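# Stack the lone carton squarely onto a carton stack

## Task

Pick up the single carton that is not part of any stack and set it on top of a stack of cartons, aligned with the cartons beneath it, then release it so the gripper is no longer holding it.

## Robot and tools

Robot: two arms, left_arm and right_arm, each a six-joint arm ending in a two-finger parallel gripper with a wrist camera. Names are labels only and do not refer to image sides. Base of left_arm sits at (+0.010, +0.272, 0) m and base of right_arm at (-0.002, -0.306, 0) m, both turned slightly about z.

Frame: every position and orientation lives in one scene frame. Origin is on the tabletop midway between the arms, +x points out over the table, +z points up, and left_arm is on the +y side. Distances are metres; orientations are quaternions written w first (qw, qx, qy, qz). On each gripper, the fingers extend along its local +z and close along its local y. The reported hand point (end_effector_position) lies between the finger pads, roughly 1 cm short of the fingertips. Reported hand positions can be slightly wrong, more so when the arm is stretched out, and motions tend to finish a centimetre or so low.

Row layout (shared by execute_actions and move): one flat list of 16 numbers covering both arms, even if one arm stays still: left x, y, z, qw, qx, qy, qz, opening, then right x, y, z, qw, qx, qy, qz, opening. x, y, z and the quaternion are an absolute target pose for that gripper in the scene frame, not an offset. Opening runs from -1 (closed) to +1 (fully open, 0.094 m). To keep a gripper's orientation steady, repeat one fixed quaternion every time rather than copying the slightly drifted one from the last result. For an idle arm, resend its full last reported pose and desired opening in every call.

execute_actions(actions): a list of up to 15 actions; each action is a list of up to 15 rows, each row lasting one control step of 1/30 s. If fewer than 15 rows are given, the final row is repeated to fill the action. An empty list just returns the current state and images. Every control step clips the command to at most 70 mm and 16 degrees away from the gripper's measured pose, so distant targets take several actions. A target farther than 0.6 m from the gripper's starting position along any of its own axes gets the action rejected for both arms; if the first action is malformed or fails this check, nothing in the call runs.

move(target, speed, blocking): target is one 16-number row. Each gripper travels in a straight line to its pose; both arms finish together, lasting 0.5 to 10 s (cut off at 10 s). speed is the top path speed in m/s, 0.002 to 0.5, default 0.25; rotation is capped at twice that in rad/s. Paths do not avoid obstacles or the other arm, grippers may lag, stray or overshoot speed, and faster contact or a target set deeper past contact pushes harder. The opening is applied when the move begins. blocking=false returns after 0.5 s while the motion continues; then only wait or stop is accepted until a result shows it has ended.

wait(seconds): 0 to 10 s, arms hold their last command; returns early if a running move ends. stop(): brakes a running move; needs stopping distance; fingers continue. zoom_image(camera, region): enlarges a region [x0, y0, x1, y1] (pixels, origin top-left, at most 504 by 504) of the latest image from cam_head_left, cam_head_right (504x504), cam_left_wrist or cam_right_wrist (616x616). read_manual(section): returns only licence text, no motion. finished_scene(scene): pass the current scene number to end it for good; the carton must already be placed and released and stay put.

Results: a state line per arm gives gripper position and quaternion; grip_measured gives finger opening on the command scale (the last joint value gives it in metres, readings may be about 1 mm off). Hand target lines show what the controller is steering toward. Step readings list hand positions; HELD marks steps where part of a row was blocked. pose unreachable means the clearance check altered or blocked that arm's command. A move adds a move: line with its ending (done, off_target, moving, held, fault) and limits (paced = pose clipped; held = some steps blocked, after which the arm may jump faster), plus each gripper's distance to its pose. FAULT lines report an arm stop; MOTOR HOT warns from 85 °C, and at 100 °C the arm releases and drops.

Gripping: to hold, command an opening roughly 0.03 below grip_measured; smaller margins grip more softly. In this task each pad's force is capped low, around 13 to 25 N, so the carton can slip; grasp it well and move gently. Short tugs on a held part or pushes on loose objects can occur.

Avoid: dropping the carton or knocking anything off the table (fails the task), slamming into the stack, pressing hard, letting the arms collide, and holding loads so long the motors overheat. Joint limits (rad): waist -2.880 to 2.880, shoulder 0 to 3.142, elbow 0 to 3.019, wrist pitch -1.693 to 1.571, wrist yaw -1.571 to 1.571, wrist roll -2.094 to 2.094. Camera calibrations (intrinsics and world-to-camera transforms) are supplied and may be off by a few degrees and millimetres.

Each tool is called by a JSON object that holds its "method" and its "body", one argument or row to a line.

## Session

{"method": "execute_actions", "body": {
  "actions": []
}}

Scene clock: 0.00 s.
left_arm: end_effector_position=(+0.5549, +0.1039, +0.3633) grip_measured=+1.000 end_effector_quat_wxyz=(+0.005, +0.760, +0.622, +0.189) | right_arm: end_effector_position=(+0.2666, -0.3054, +0.2463) grip_measured=+1.000 end_effector_quat_wxyz=(+0.002, +0.377, +0.926, -0.009)
Joint positions: left_arm=[-0.367  1.743  2.017 -1.649 -0.329  1.406  0.094] | right_arm=[ 0.153  1.038  1.04  -1.577  0.018  0.787  0.094]
Joint velocities: left_arm=[-0.005  0.005  0.002  0.012 -0.066  0.051  0.   ] | right_arm=[-0.015 -0.024 -0.007 -0.002 -0.037 -0.007  0.   ]
Motor temperatures (°C, as the motors report them): left_arm=[30 28 29 29 30 27] | right_arm=[31 28 29 28 30 27]
Hand target (left_arm): +0.558, +0.103, +0.374; +0.017, +0.757, +0.623, +0.195
Hand target (right_arm): +0.272, -0.305, +0.253; +0.009, +0.377, +0.926, -0.006

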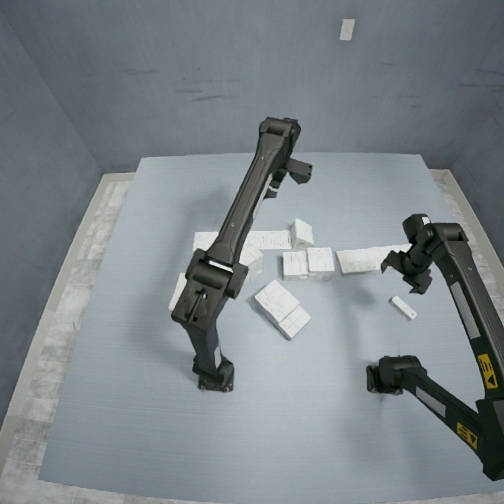

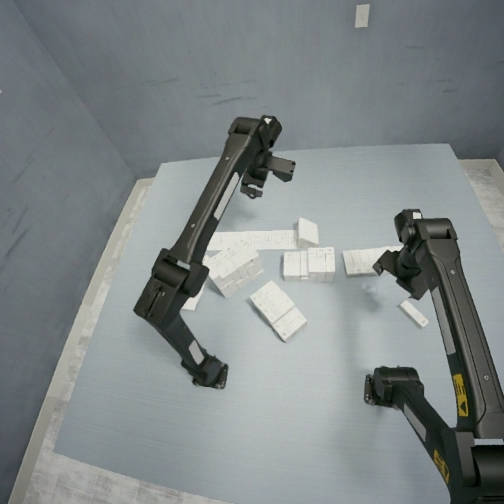

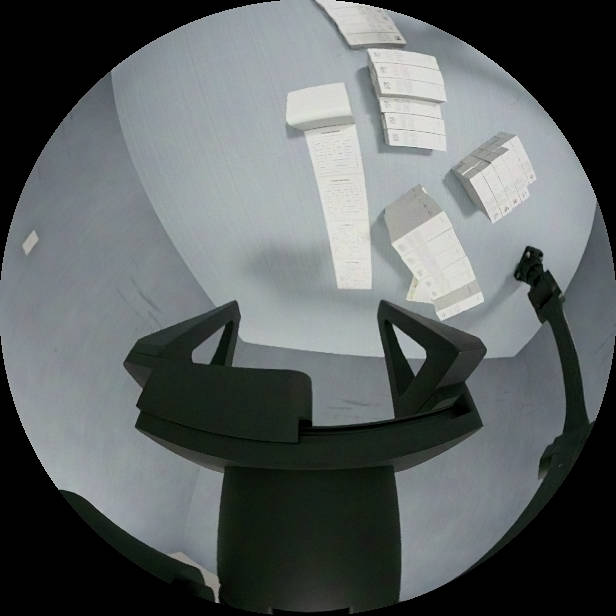

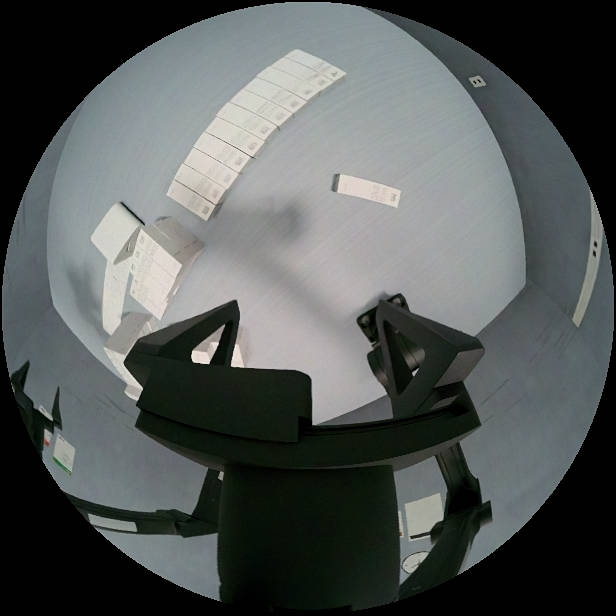

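{"method": "zoom_image", "body": {
  "camera": "cam_head_right",
  "region": [140, 200, 460, 360]
}}

{"method": "zoom_image", "body": {
  "camera": "cam_head_left",
  "region": [140, 200, 460, 360]
}}

{"method": "zoom_image", "body": {
  "camera": "cam_left_wrist",
  "region": [260, 0, 580, 340]
}}

{"method": "zoom_image", "body": {
  "camera": "cam_right_wrist",
  "region": [70, 30, 450, 400]
}}

Region (140, 200, 460, 360) of cam_head_right's 504x504 image, scaled by 1.575, with more detail than that image has.

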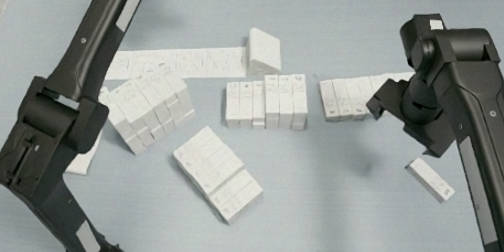

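Region (140, 200, 460, 360) of cam_head_left's 504x504 image, scaled by 1.575, with more detail than that image has.

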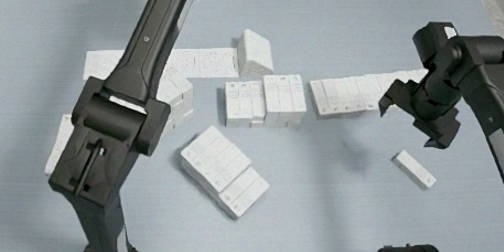

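Region (260, 0, 580, 340) of cam_left_wrist's 616x616 image, scaled by 1.482, with more detail than that image has; it fills the left 474 columns of this view, and the rest is white.

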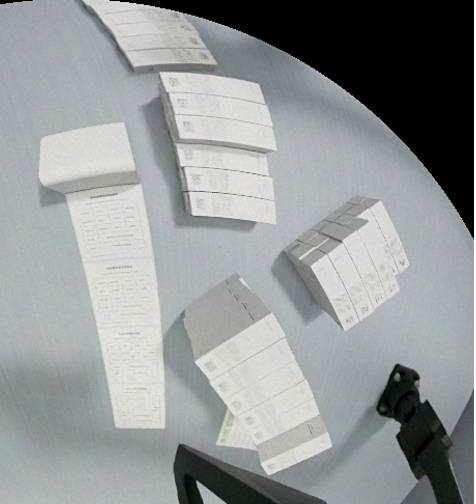

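Region (70, 30, 450, 400) of cam_right_wrist's 616x616 image, scaled by 1.326, with more detail than that image has; it fills the top 491 rows of this view, and the rest is white.

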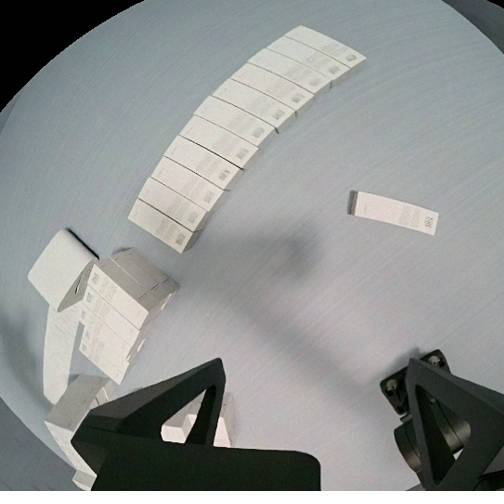

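{"method": "move", "body": {
  "target": [0.40,0.25,0.35,0.005,0.760,0.622,0.189,1,0.258,-0.454,0.16,0,-0.358,0.934,0,1]
}}

Scene clock: 38.50 s.
left_arm: end_effector_position=(+0.4002, +0.2464, +0.3493) grip_measured=+1.000 end_effector_quat_wxyz=(+0.002, +0.758, +0.625, +0.187) | right_arm: end_effector_position=(+0.2598, -0.4533, +0.1706) grip_measured=+1.000 end_effector_quat_wxyz=(+0.009, -0.356, +0.934, -0.010)
Joint positions: left_arm=[-0.159  1.216  1.404 -1.51  -0.284  1.612  0.094] | right_arm=[-0.373  1.131  0.904 -1.317 -0.    -1.239  0.094]
Joint velocities: left_arm=[-0.005 -0.015  0.022  0.007  0.007  0.051  0.   ] | right_arm=[-0.005 -0.005 -0.012 -0.012 -0.051 -0.022  0.   ]
Motor temperatures (°C, as the motors report them): left_arm=[30 30 32 29 30 27] | right_arm=[31 28 34 28 30 27]
Hand target (left_arm): +0.400, +0.250, +0.347; +0.004, +0.760, +0.622, +0.188
Hand target (right_arm): +0.259, -0.454, +0.160; +0.003, -0.358, +0.934, -0.001
Off the commanded pose (left_arm): 0.004 m, 1 deg.
Off the commanded pose (right_arm): 0.011 m, 2 deg.
move: off_target (right_arm)
camera_calibration (this result's frames):
cam_left_wrist: T_world_to_cam=[[-0.945875, 0.224877, -0.233988, 0.40846], [-0.0423643, 0.629275, 0.776027, -0.400194], [0.321753, 0.743938, -0.585689, 0.0200587], [0, 0, 0, 1]] pos_world=[0.362945, 0.145056, 0.417884]
cam_right_wrist: T_world_to_cam=[[0.665973, -0.745654, 0.0219123, -0.510006], [-0.615767, -0.532911, 0.580376, -0.178784], [-0.421083, -0.400008, -0.814054, 0.189289], [0, 0, 0, 1]] pos_world=[0.309267, -0.399847, 0.269029]

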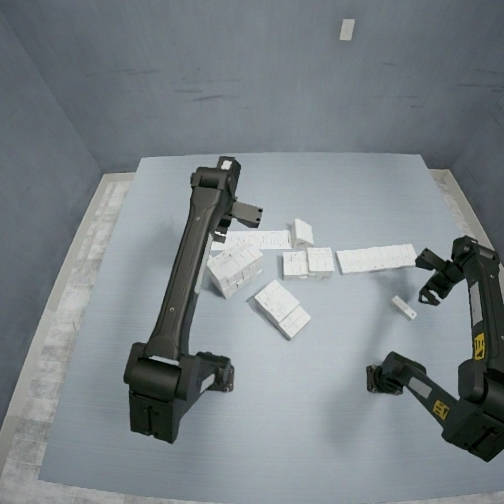

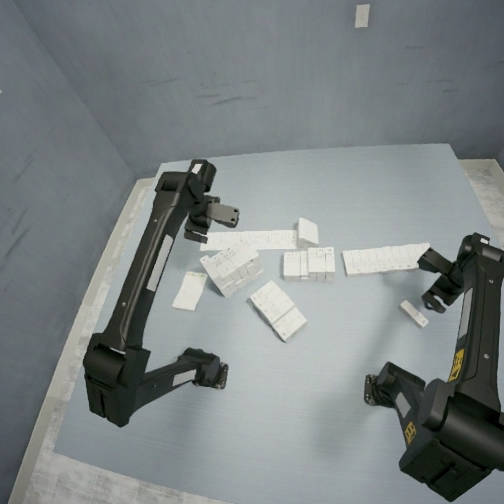

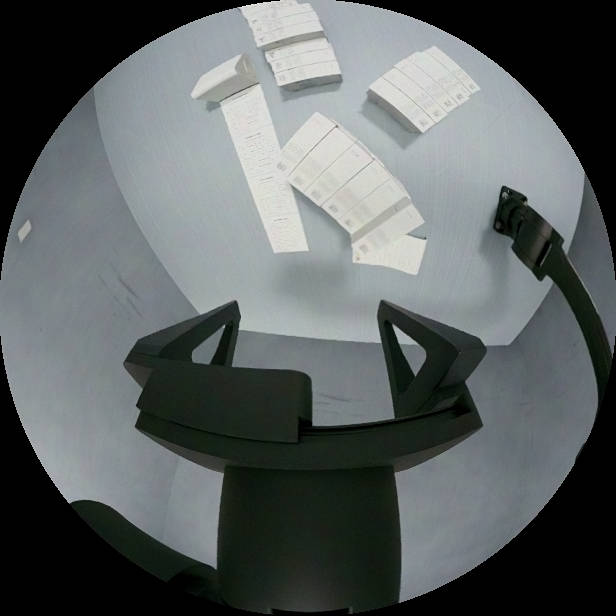

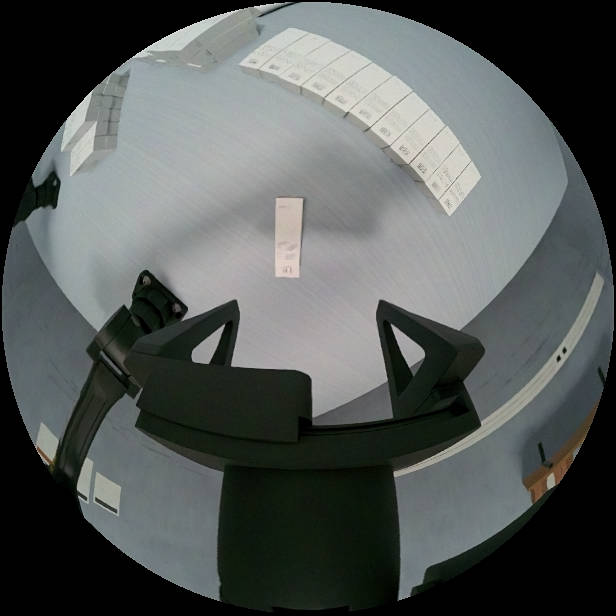

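{"method": "move", "body": {
  "target": [0.40,0.25,0.35,0.005,0.760,0.622,0.189,1,0.246,-0.437,0.075,0,-0.358,0.934,0,1]
}}

{"method": "zoom_image", "body": {
  "camera": "cam_left_wrist",
  "region": [180, 0, 500, 300]
}}

{"method": "zoom_image", "body": {
  "camera": "cam_head_left",
  "region": [160, 200, 440, 360]
}}

Scene clock: 53.77 s.
left_arm: end_effector_position=(+0.4002, +0.2464, +0.3493) grip_measured=+1.000 end_effector_quat_wxyz=(+0.001, +0.759, +0.624, +0.187) | right_arm: end_effector_position=(+0.2456, -0.4390, +0.0797) grip_measured=+1.000 end_effector_quat_wxyz=(+0.002, -0.358, +0.934, -0.002)
Joint positions: left_arm=[-0.159  1.216  1.404 -1.51  -0.284  1.614  0.094] | right_arm=[-0.353  1.19   0.694 -1.069 -0.    -1.225  0.094]
Joint velocities: left_arm=[ 0.005 -0.015  0.012  0.002  0.022 -0.007  0.   ] | right_arm=[-0.015  0.005  0.002  0.012 -0.037  0.007  0.   ]
Motor temperatures (°C, as the motors report them): left_arm=[30 30 32 29 30 27] | right_arm=[31 28 33 28 30 27]
Hand target (left_arm): +0.400, +0.250, +0.350; +0.005, +0.760, +0.622, +0.189
Hand target (right_arm): +0.247, -0.437, +0.075; -0.000, -0.358, +0.934, -0.000
Off the commanded pose (left_arm): 0.004 m, 1 deg.
Off the commanded pose (right_arm): 0.005 m, 0 deg.
move: done
camera_calibration (this result's frames):
cam_left_wrist: T_world_to_cam=[[-0.945578, 0.226682, -0.233448, 0.407708], [-0.0409062, 0.628927, 0.776388, -0.400818], [0.322815, 0.743684, -0.585427, 0.0196044], [0, 0, 0, 1]] pos_world=[0.362795, 0.145086, 0.417846]
cam_right_wrist: T_world_to_cam=[[0.670166, -0.742208, 0.00203012, -0.485828], [-0.602233, -0.542175, 0.58597, -0.134918], [-0.433811, -0.39392, -0.81033, 0.120563], [0, 0, 0, 1]] pos_world=[0.296635, -0.386243, 0.177741]

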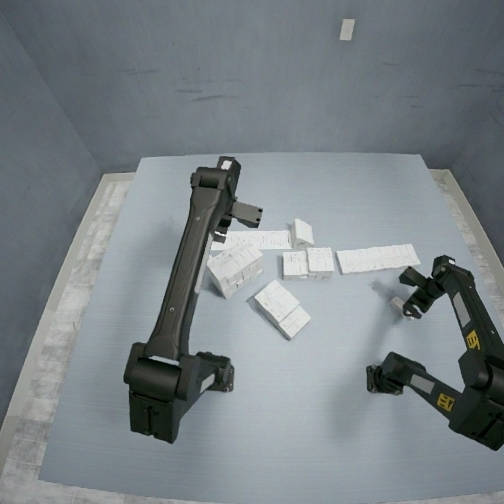

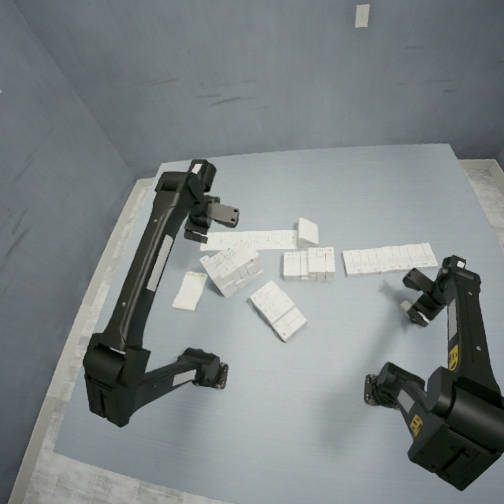

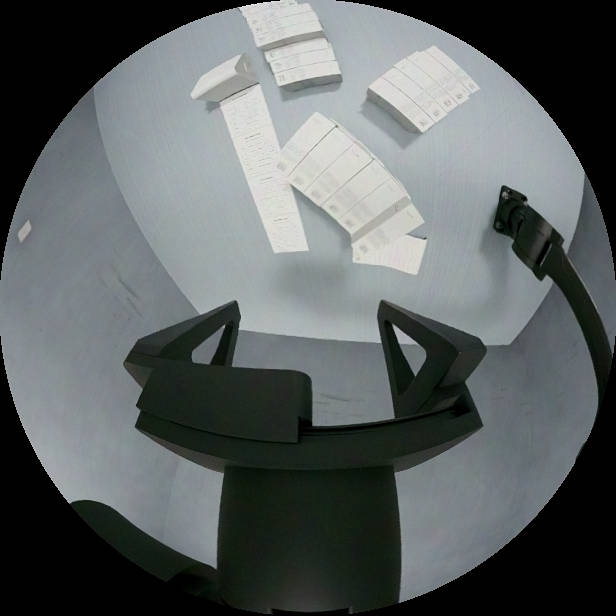

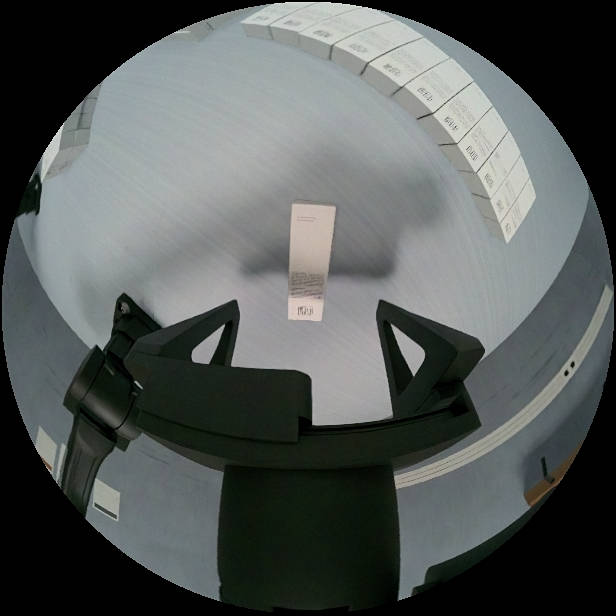

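Region (180, 0, 500, 300) of cam_left_wrist's 616x616 image, scaled by 1.575, with more detail than that image has; it fills the top 472 rows of this view, and the rest is white.

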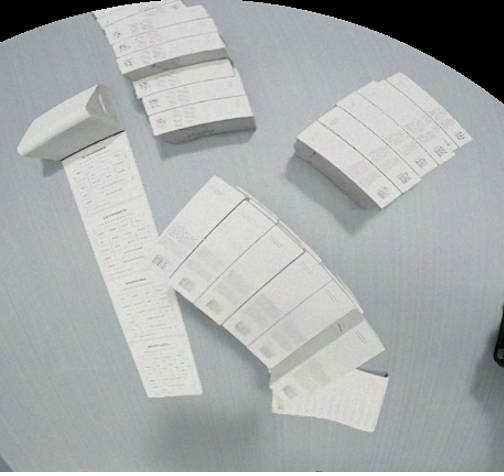

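Region (160, 200, 440, 360) of cam_head_left's 504x504 image, scaled by 1.800, with more detail than that image has; it fills the top 288 rows of this view, and the rest is white.

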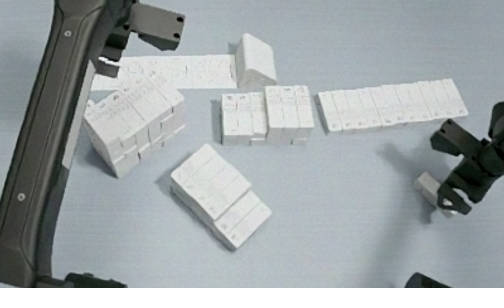

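{"method": "move", "body": {
  "target": [0.40,0.25,0.35,0.005,0.760,0.622,0.189,1,0.249,-0.440,0.025,0,-0.358,0.934,0,0.3],
  "speed": 0.1
}}

Scene clock: 68.70 s.
left_arm: end_effector_position=(+0.4002, +0.2464, +0.3493) grip_measured=+1.000 end_effector_quat_wxyz=(+0.001, +0.759, +0.624, +0.187) | right_arm: end_effector_position=(+0.2517, -0.4422, +0.0319) grip_measured=+0.302 end_effector_quat_wxyz=(+0.005, -0.358, +0.934, -0.005)
Joint positions: left_arm=[-0.159  1.216  1.404 -1.51  -0.284  1.614  0.094] | right_arm=[-0.353  1.296  0.631 -0.892 -0.    -1.224  0.061]
Joint velocities: left_arm=[ 0.005 -0.034 -0.007 -0.002 -0.022 -0.007  0.   ] | right_arm=[-0.005 -0.005 -0.002 -0.012 -0.051 -0.051 -0.   ]
Motor temperatures (°C, as the motors report them): left_arm=[30 29 32 29 30 27] | right_arm=[31 28 33 28 30 27]
Hand target (left_arm): +0.400, +0.250, +0.350; +0.005, +0.760, +0.622, +0.189
Hand target (right_arm): +0.249, -0.440, +0.025; -0.000, -0.358, +0.934, +0.000
Off the commanded pose (left_arm): 0.004 m, 1 deg.
Off the commanded pose (right_arm): 0.008 m, 1 deg.
move: done
camera_calibration (this result's frames):
cam_left_wrist: T_world_to_cam=[[-0.945578, 0.226682, -0.233448, 0.407708], [-0.0409062, 0.628927, 0.776388, -0.400818], [0.322815, 0.743684, -0.585427, 0.0196044], [0, 0, 0, 1]] pos_world=[0.362795, 0.145086, 0.417846]
cam_right_wrist: T_world_to_cam=[[0.669845, -0.742444, 0.00920945, -0.492425], [-0.606374, -0.539839, 0.583853, -0.102892], [-0.428507, -0.396676, -0.811807, 0.080675], [0, 0, 0, 1]] pos_world=[0.302027, -0.389141, 0.130101]

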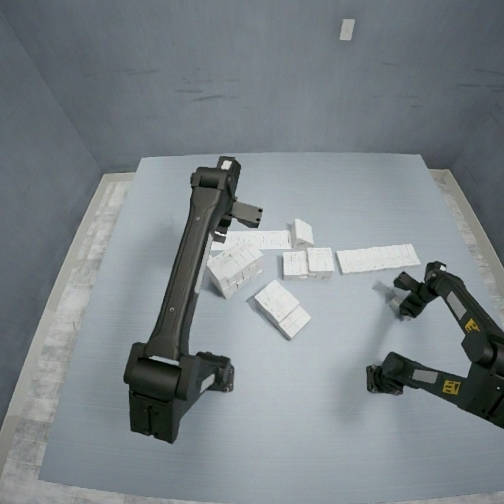

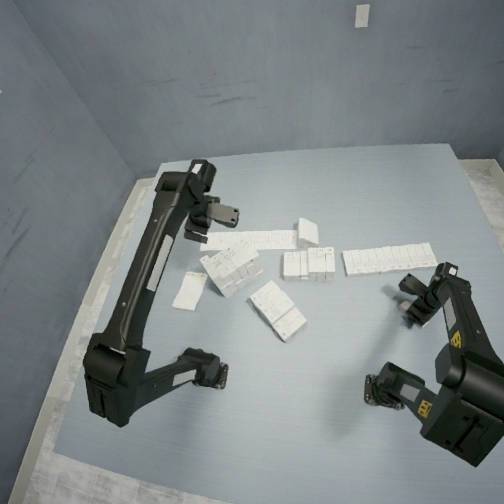

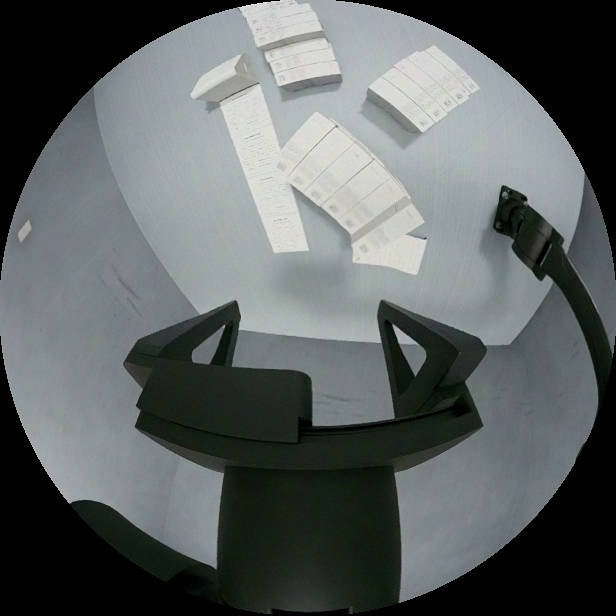

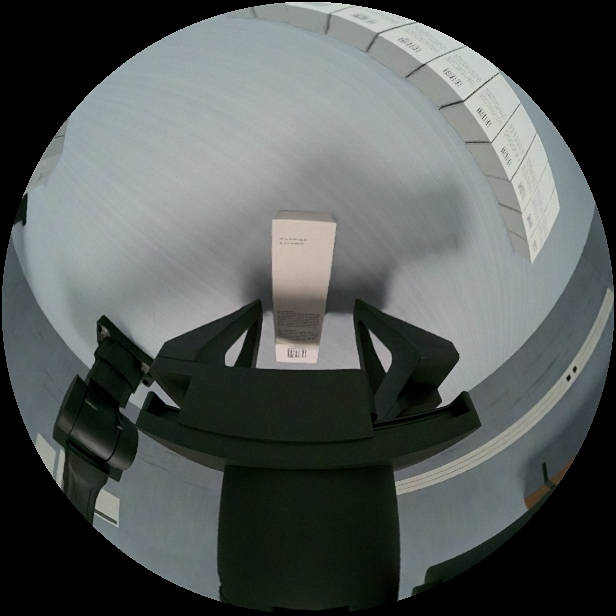

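{"method": "move", "body": {
  "target": [0.40,0.25,0.35,0.005,0.760,0.622,0.189,1,0.246,-0.437,0.010,0,-0.358,0.934,0,0.3],
  "speed": 0.05
}}

Scene clock: 74.20 s.
left_arm: end_effector_position=(+0.4002, +0.2464, +0.3493) grip_measured=+1.000 end_effector_quat_wxyz=(+0.001, +0.759, +0.624, +0.187) | right_arm: end_effector_position=(+0.2491, -0.4408, +0.0188) grip_measured=+0.302 end_effector_quat_wxyz=(+0.007, -0.358, +0.934, -0.008)
Joint positions: left_arm=[-0.159  1.216  1.404 -1.51  -0.284  1.614  0.094] | right_arm=[-0.353  1.313  0.602 -0.839 -0.    -1.224  0.061]
Joint velocities: left_arm=[ 0.005  0.005 -0.002 -0.017 -0.007  0.051  0.   ] | right_arm=[-0.005 -0.015 -0.012  0.002  0.022  0.022  0.   ]
Motor temperatures (°C, as the motors report them): left_arm=[30 29 32 29 30 27] | right_arm=[31 28 32 28 30 27]
Hand target (left_arm): +0.400, +0.250, +0.350; +0.005, +0.760, +0.622, +0.189
Hand target (right_arm): +0.246, -0.437, +0.010; -0.000, -0.358, +0.934, -0.000
Off the commanded pose (left_arm): 0.004 m, 1 deg.
Off the commanded pose (right_arm): 0.010 m, 1 deg.
move: done
camera_calibration (this result's frames):
cam_left_wrist: T_world_to_cam=[[-0.945578, 0.226682, -0.233448, 0.407708], [-0.0409062, 0.628927, 0.776388, -0.400818], [0.322815, 0.743684, -0.585427, 0.0196044], [0, 0, 0, 1]] pos_world=[0.362795, 0.145086, 0.417846]
cam_right_wrist: T_world_to_cam=[[0.66977, -0.742403, 0.0156712, -0.489682], [-0.609902, -0.537948, 0.58192, -0.0942958], [-0.423589, -0.399311, -0.813095, 0.0671262], [0, 0, 0, 1]] pos_world=[0.298897, -0.387464, 0.117127]

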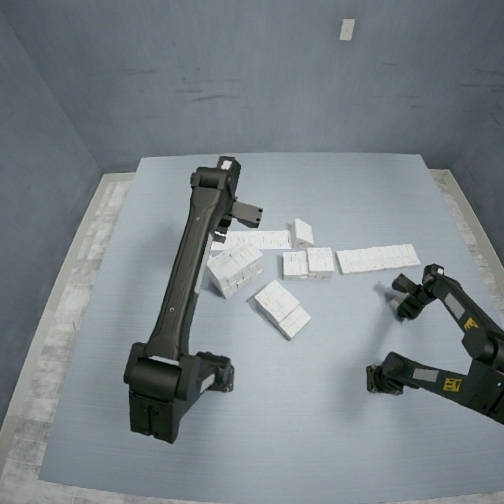

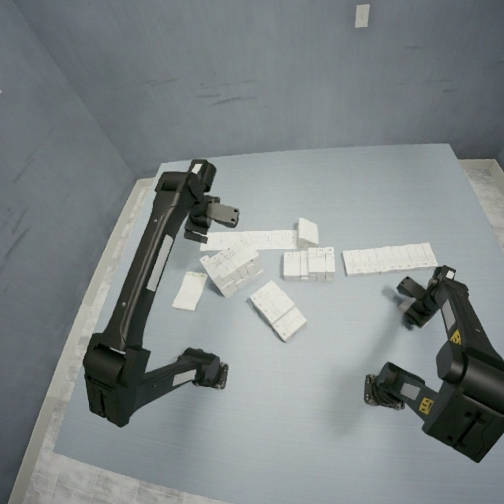

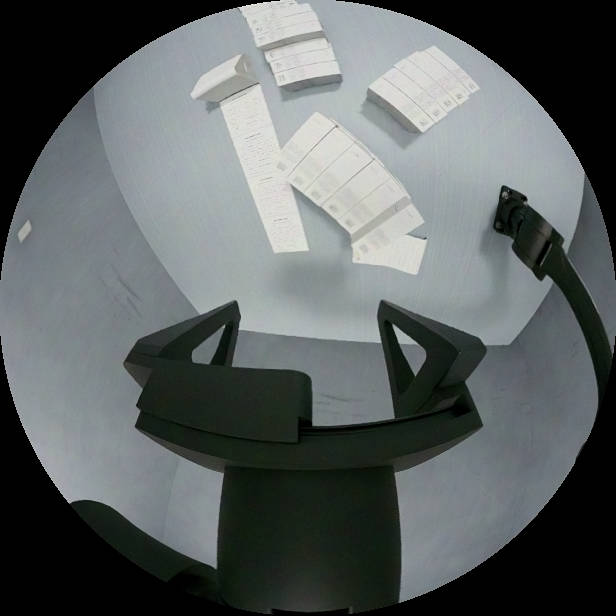

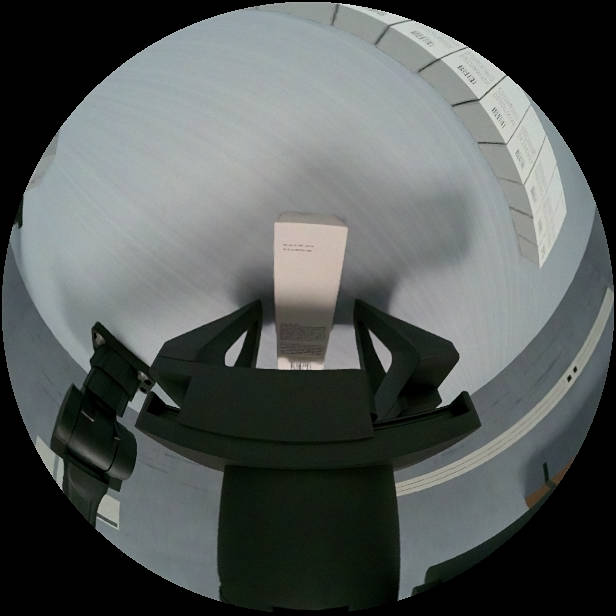

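{"method": "execute_actions", "body": {
  "actions": [
    [[0.40,0.25,0.35,0.005,0.760,0.622,0.189,1,0.246,-0.437,0.010,0,-0.358,0.934,0,-0.6]],
    [[0.40,0.25,0.35,0.005,0.760,0.622,0.189,1,0.246,-0.437,0.010,0,-0.358,0.934,0,-0.6]]
  ]
}}

Scene clock: 78.40 s.
left_arm: end_effector_position=(+0.4002, +0.2464, +0.3493) grip_measured=+1.000 end_effector_quat_wxyz=(+0.001, +0.759, +0.624, +0.187) | right_arm: end_effector_position=(+0.2492, -0.4409, +0.0188) grip_measured=-0.357 end_effector_quat_wxyz=(+0.007, -0.358, +0.934, -0.008)
Joint positions: left_arm=[-0.159  1.216  1.404 -1.51  -0.284  1.614  0.094] | right_arm=[-0.353  1.313  0.602 -0.838 -0.    -1.224  0.03 ]
Joint velocities: left_arm=[-0.015 -0.015 -0.012  0.017  0.051 -0.007  0.   ] | right_arm=[ 0.005 -0.005  0.012  0.002 -0.022 -0.037 -0.   ]
Motor temperatures (°C, as the motors report them): left_arm=[30 29 32 29 30 27] | right_arm=[31 28 32 28 30 27]
Hand target (left_arm): +0.400, +0.250, +0.350; +0.005, +0.760, +0.622, +0.189
Hand target (right_arm): +0.246, -0.437, +0.010; -0.000, -0.358, +0.934, -0.000
Off the commanded pose (left_arm): 0.004 m, 1 deg.
Off the commanded pose (right_arm): 0.010 m, 1 deg.
Step readings (end_effector_position; steps 1 to 15: 1st action; 16 to 30: 2nd action):
0: left_arm (+0.4002, +0.2464, +0.3493) | right_arm (+0.2491, -0.4408, +0.0188)
1: left_arm (+0.4002, +0.2464, +0.3493) | right_arm (+0.2491, -0.4408, +0.0188)
2: left_arm (+0.4002, +0.2464, +0.3493) | right_arm (+0.2491, -0.4408, +0.0188)
4: left_arm (+0.4002, +0.2464, +0.3493) | right_arm (+0.2492, -0.4409, +0.0188)
8: left_arm (+0.4002, +0.2464, +0.3493) | right_arm (+0.2492, -0.4409, +0.0188)
15: left_arm (+0.4002, +0.2464, +0.3493) | right_arm (+0.2492, -0.4409, +0.0188)
16: left_arm (+0.4002, +0.2464, +0.3493) | right_arm (+0.2492, -0.4409, +0.0188)
17: left_arm (+0.4002, +0.2464, +0.3493) | right_arm (+0.2492, -0.4409, +0.0188)
19: left_arm (+0.4002, +0.2464, +0.3493) | right_arm (+0.2492, -0.4409, +0.0188)
23: left_arm (+0.4002, +0.2464, +0.3493) | right_arm (+0.2492, -0.4409, +0.0188)
30: end_effector_position above
camera_calibration (this result's frames):
cam_left_wrist: T_world_to_cam=[[-0.945578, 0.226682, -0.233448, 0.407708], [-0.0409062, 0.628927, 0.776388, -0.400818], [0.322815, 0.743684, -0.585427, 0.0196044], [0, 0, 0, 1]] pos_world=[0.362795, 0.145086, 0.417846]
cam_right_wrist: T_world_to_cam=[[0.669195, -0.742911, 0.0161537, -0.489883], [-0.610412, -0.537186, 0.582091, -0.0938603], [-0.423764, -0.399392, -0.812963, 0.0671139], [0, 0, 0, 1]] pos_world=[0.298974, -0.387555, 0.11711]

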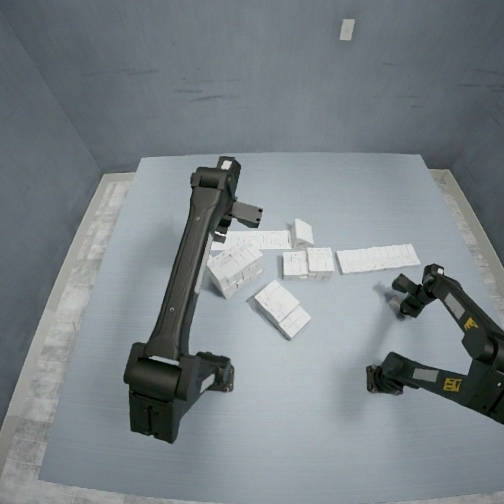

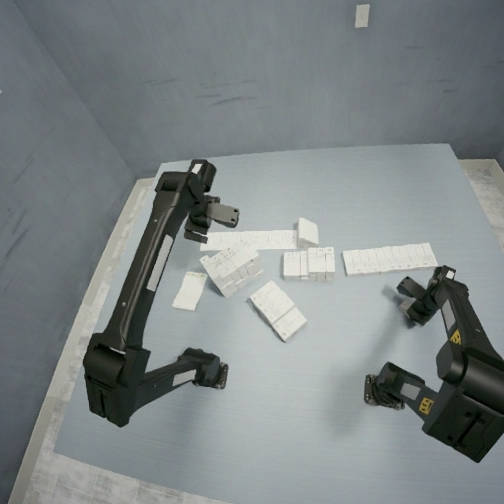

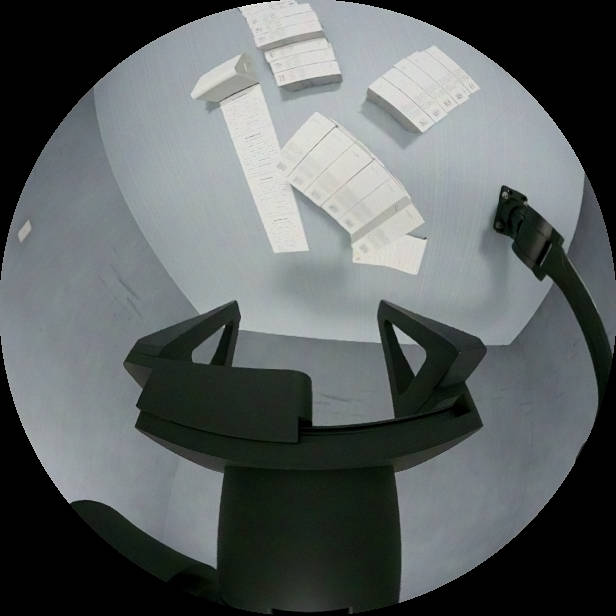

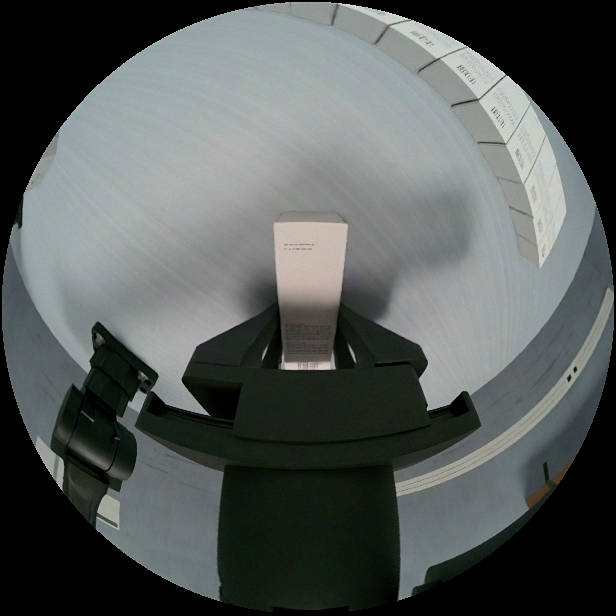

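{"method": "move", "body": {
  "target": [0.40,0.25,0.35,0.005,0.760,0.622,0.189,1,0.27,-0.42,0.16,0,-0.358,0.934,0,-0.6],
  "speed": 0.2
}}

{"method": "move", "body": {
  "target": [0.40,0.25,0.35,0.005,0.760,0.622,0.189,1,0.45,-0.13,0.19,0,0,1,0,-0.6],
  "speed": 0.2
}}

Scene clock: 90.80 s.
left_arm: end_effector_position=(+0.4002, +0.2464, +0.3493) grip_measured=+1.000 end_effector_quat_wxyz=(+0.001, +0.759, +0.624, +0.187) | right_arm: end_effector_position=(+0.2569, -0.4166, +0.1433) grip_measured=-0.357 end_effector_quat_wxyz=(-0.014, -0.359, +0.933, +0.014)
Joint positions: left_arm=[-0.159  1.216  1.404 -1.51  -0.284  1.614  0.094] | right_arm=[-0.263  1.145  0.841 -1.306 -0.    -1.138  0.03 ]
Joint velocities: left_arm=[ 0.015 -0.015 -0.002 -0.007 -0.007 -0.022  0.   ] | right_arm=[-0.015  0.005  0.007 -0.012  0.022  0.022  0.   ]
Motor temperatures (°C, as the motors report them): left_arm=[30 29 32 29 30 27] | right_arm=[31 28 32 28 30 27]
Hand target (left_arm): +0.400, +0.250, +0.350; +0.005, +0.760, +0.622, +0.189
Hand target (right_arm): +0.268, -0.419, +0.161; -0.000, -0.358, +0.934, +0.000
Off the commanded pose (left_arm): 0.004 m, 1 deg.
Off the commanded pose (right_arm): 0.022 m, 2 deg.
move: off_target (right_arm)
camera_calibration (this result's frames):
cam_left_wrist: T_world_to_cam=[[-0.945578, 0.226682, -0.233448, 0.407708], [-0.0409062, 0.628927, 0.776388, -0.400818], [0.322815, 0.743684, -0.585427, 0.0196044], [0, 0, 0, 1]] pos_world=[0.362795, 0.145086, 0.417846]
cam_right_wrist: T_world_to_cam=[[0.671055, -0.74033, -0.0399595, -0.470346], [-0.575817, -0.554372, 0.600922, -0.167207], [-0.467032, -0.380242, -0.798309, 0.19827], [0, 0, 0, 1]] pos_world=[0.311946, -0.365515, 0.239965]

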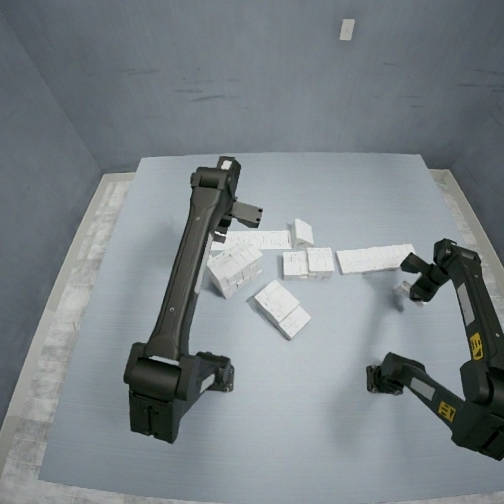

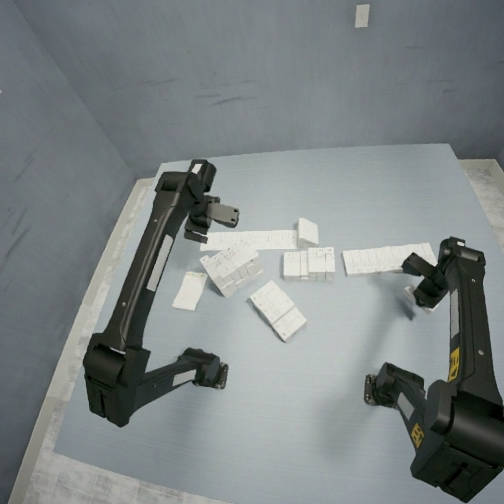

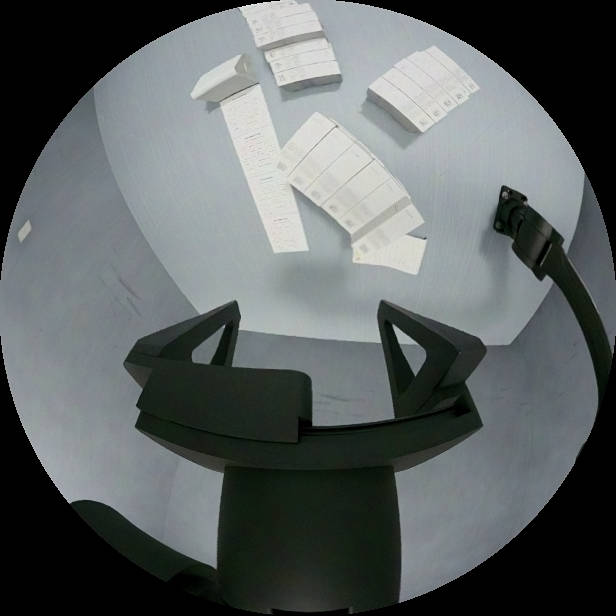

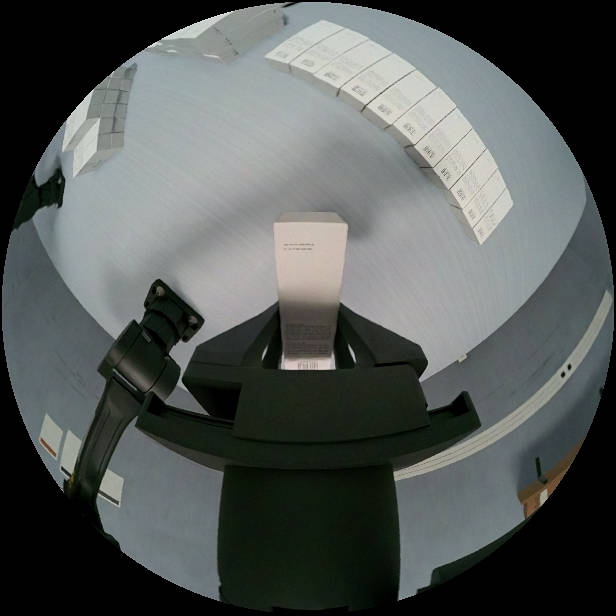

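Scene clock: 93.23 s.
left_arm: end_effector_position=(+0.4002, +0.2464, +0.3493) grip_measured=+1.000 end_effector_quat_wxyz=(+0.001, +0.759, +0.624, +0.187) | right_arm: end_effector_position=(+0.4357, -0.1356, +0.1838) grip_measured=-0.357 end_effector_quat_wxyz=(-0.009, -0.006, +1.000, -0.001)
Joint positions: left_arm=[-0.159  1.216  1.404 -1.51  -0.284  1.614  0.094] | right_arm=[ 0.509  1.599  1.394 -1.384 -0.004  0.358  0.03 ]
Joint velocities: left_arm=[-0.005 -0.015  0.002 -0.017 -0.022  0.037  0.   ] | right_arm=[-0.005 -0.005 -0.007 -0.032  0.007  0.037  0.   ]
Motor temperatures (°C, as the motors report them): left_arm=[30 29 32 29 30 27] | right_arm=[31 28 33 28 30 27]
Hand target (left_arm): +0.400, +0.250, +0.350; +0.005, +0.760, +0.622, +0.189
Hand target (right_arm): +0.450, -0.131, +0.190; -0.003, -0.000, +1.000, -0.000
Off the commanded pose (left_arm): 0.004 m, 1 deg.
Off the commanded pose (right_arm): 0.017 m, 1 deg.
move: off_target (right_arm)
camera_calibration (this result's frames):
cam_left_wrist: T_world_to_cam=[[-0.945578, 0.226682, -0.233448, 0.407708], [-0.0409062, 0.628927, 0.776388, -0.400818], [0.322815, 0.743684, -0.585427, 0.0196044], [0, 0, 0, 1]] pos_world=[0.362795, 0.145086, 0.417846]
cam_right_wrist: T_world_to_cam=[[0.0133595, -0.99991, -0.00131165, -0.136416], [-0.797969, -0.0114519, 0.60259, 0.237255], [-0.602551, -0.00700365, -0.79805, 0.530599], [0, 0, 0, 1]] pos_world=[0.510857, -0.129971, 0.280298]

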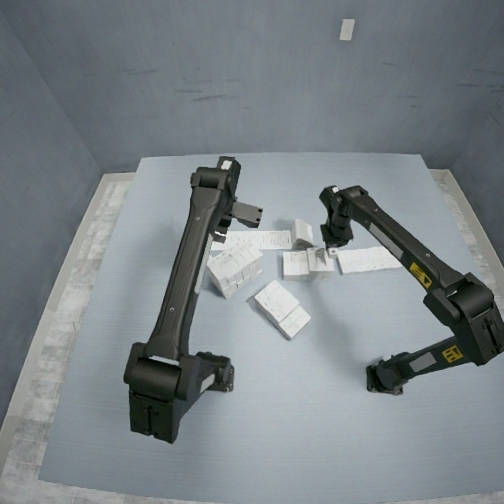

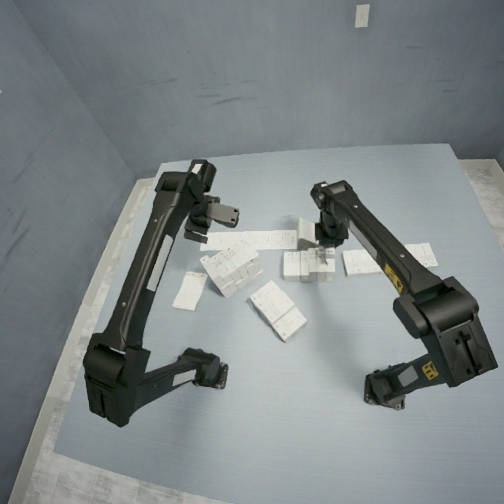

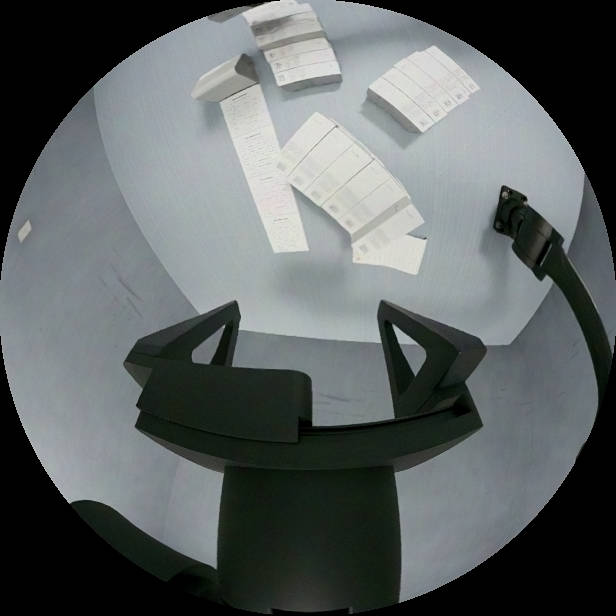

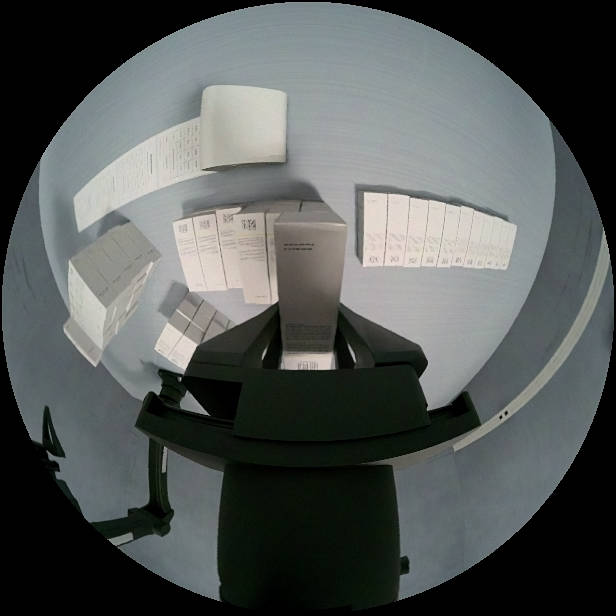

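{"method": "zoom_image", "body": {
  "camera": "cam_right_wrist",
  "region": [150, 170, 390, 350]
}}

{"method": "zoom_image", "body": {
  "camera": "cam_left_wrist",
  "region": [200, 0, 380, 120]
}}

Region (150, 170, 390, 350) of cam_right_wrist's 616x616 image, scaled by 2.100, with more detail than that image has; it fills the top 378 rows of this view, and the rest is white.

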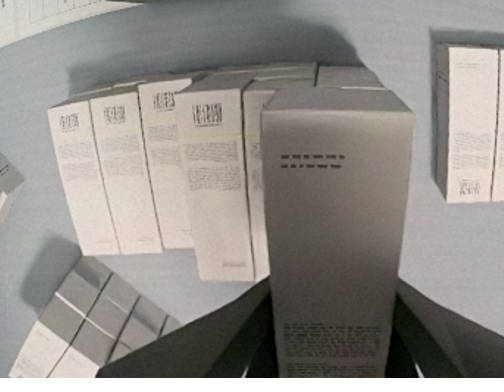

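Region (200, 0, 380, 120) of cam_left_wrist's 616x616 image, scaled by 2.800, with more detail than that image has.

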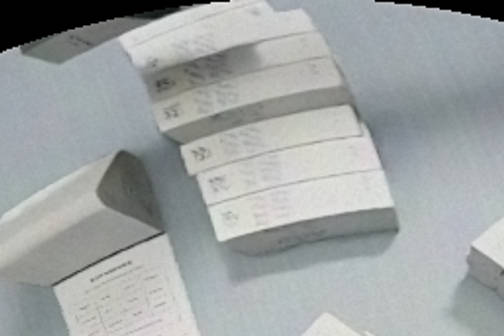

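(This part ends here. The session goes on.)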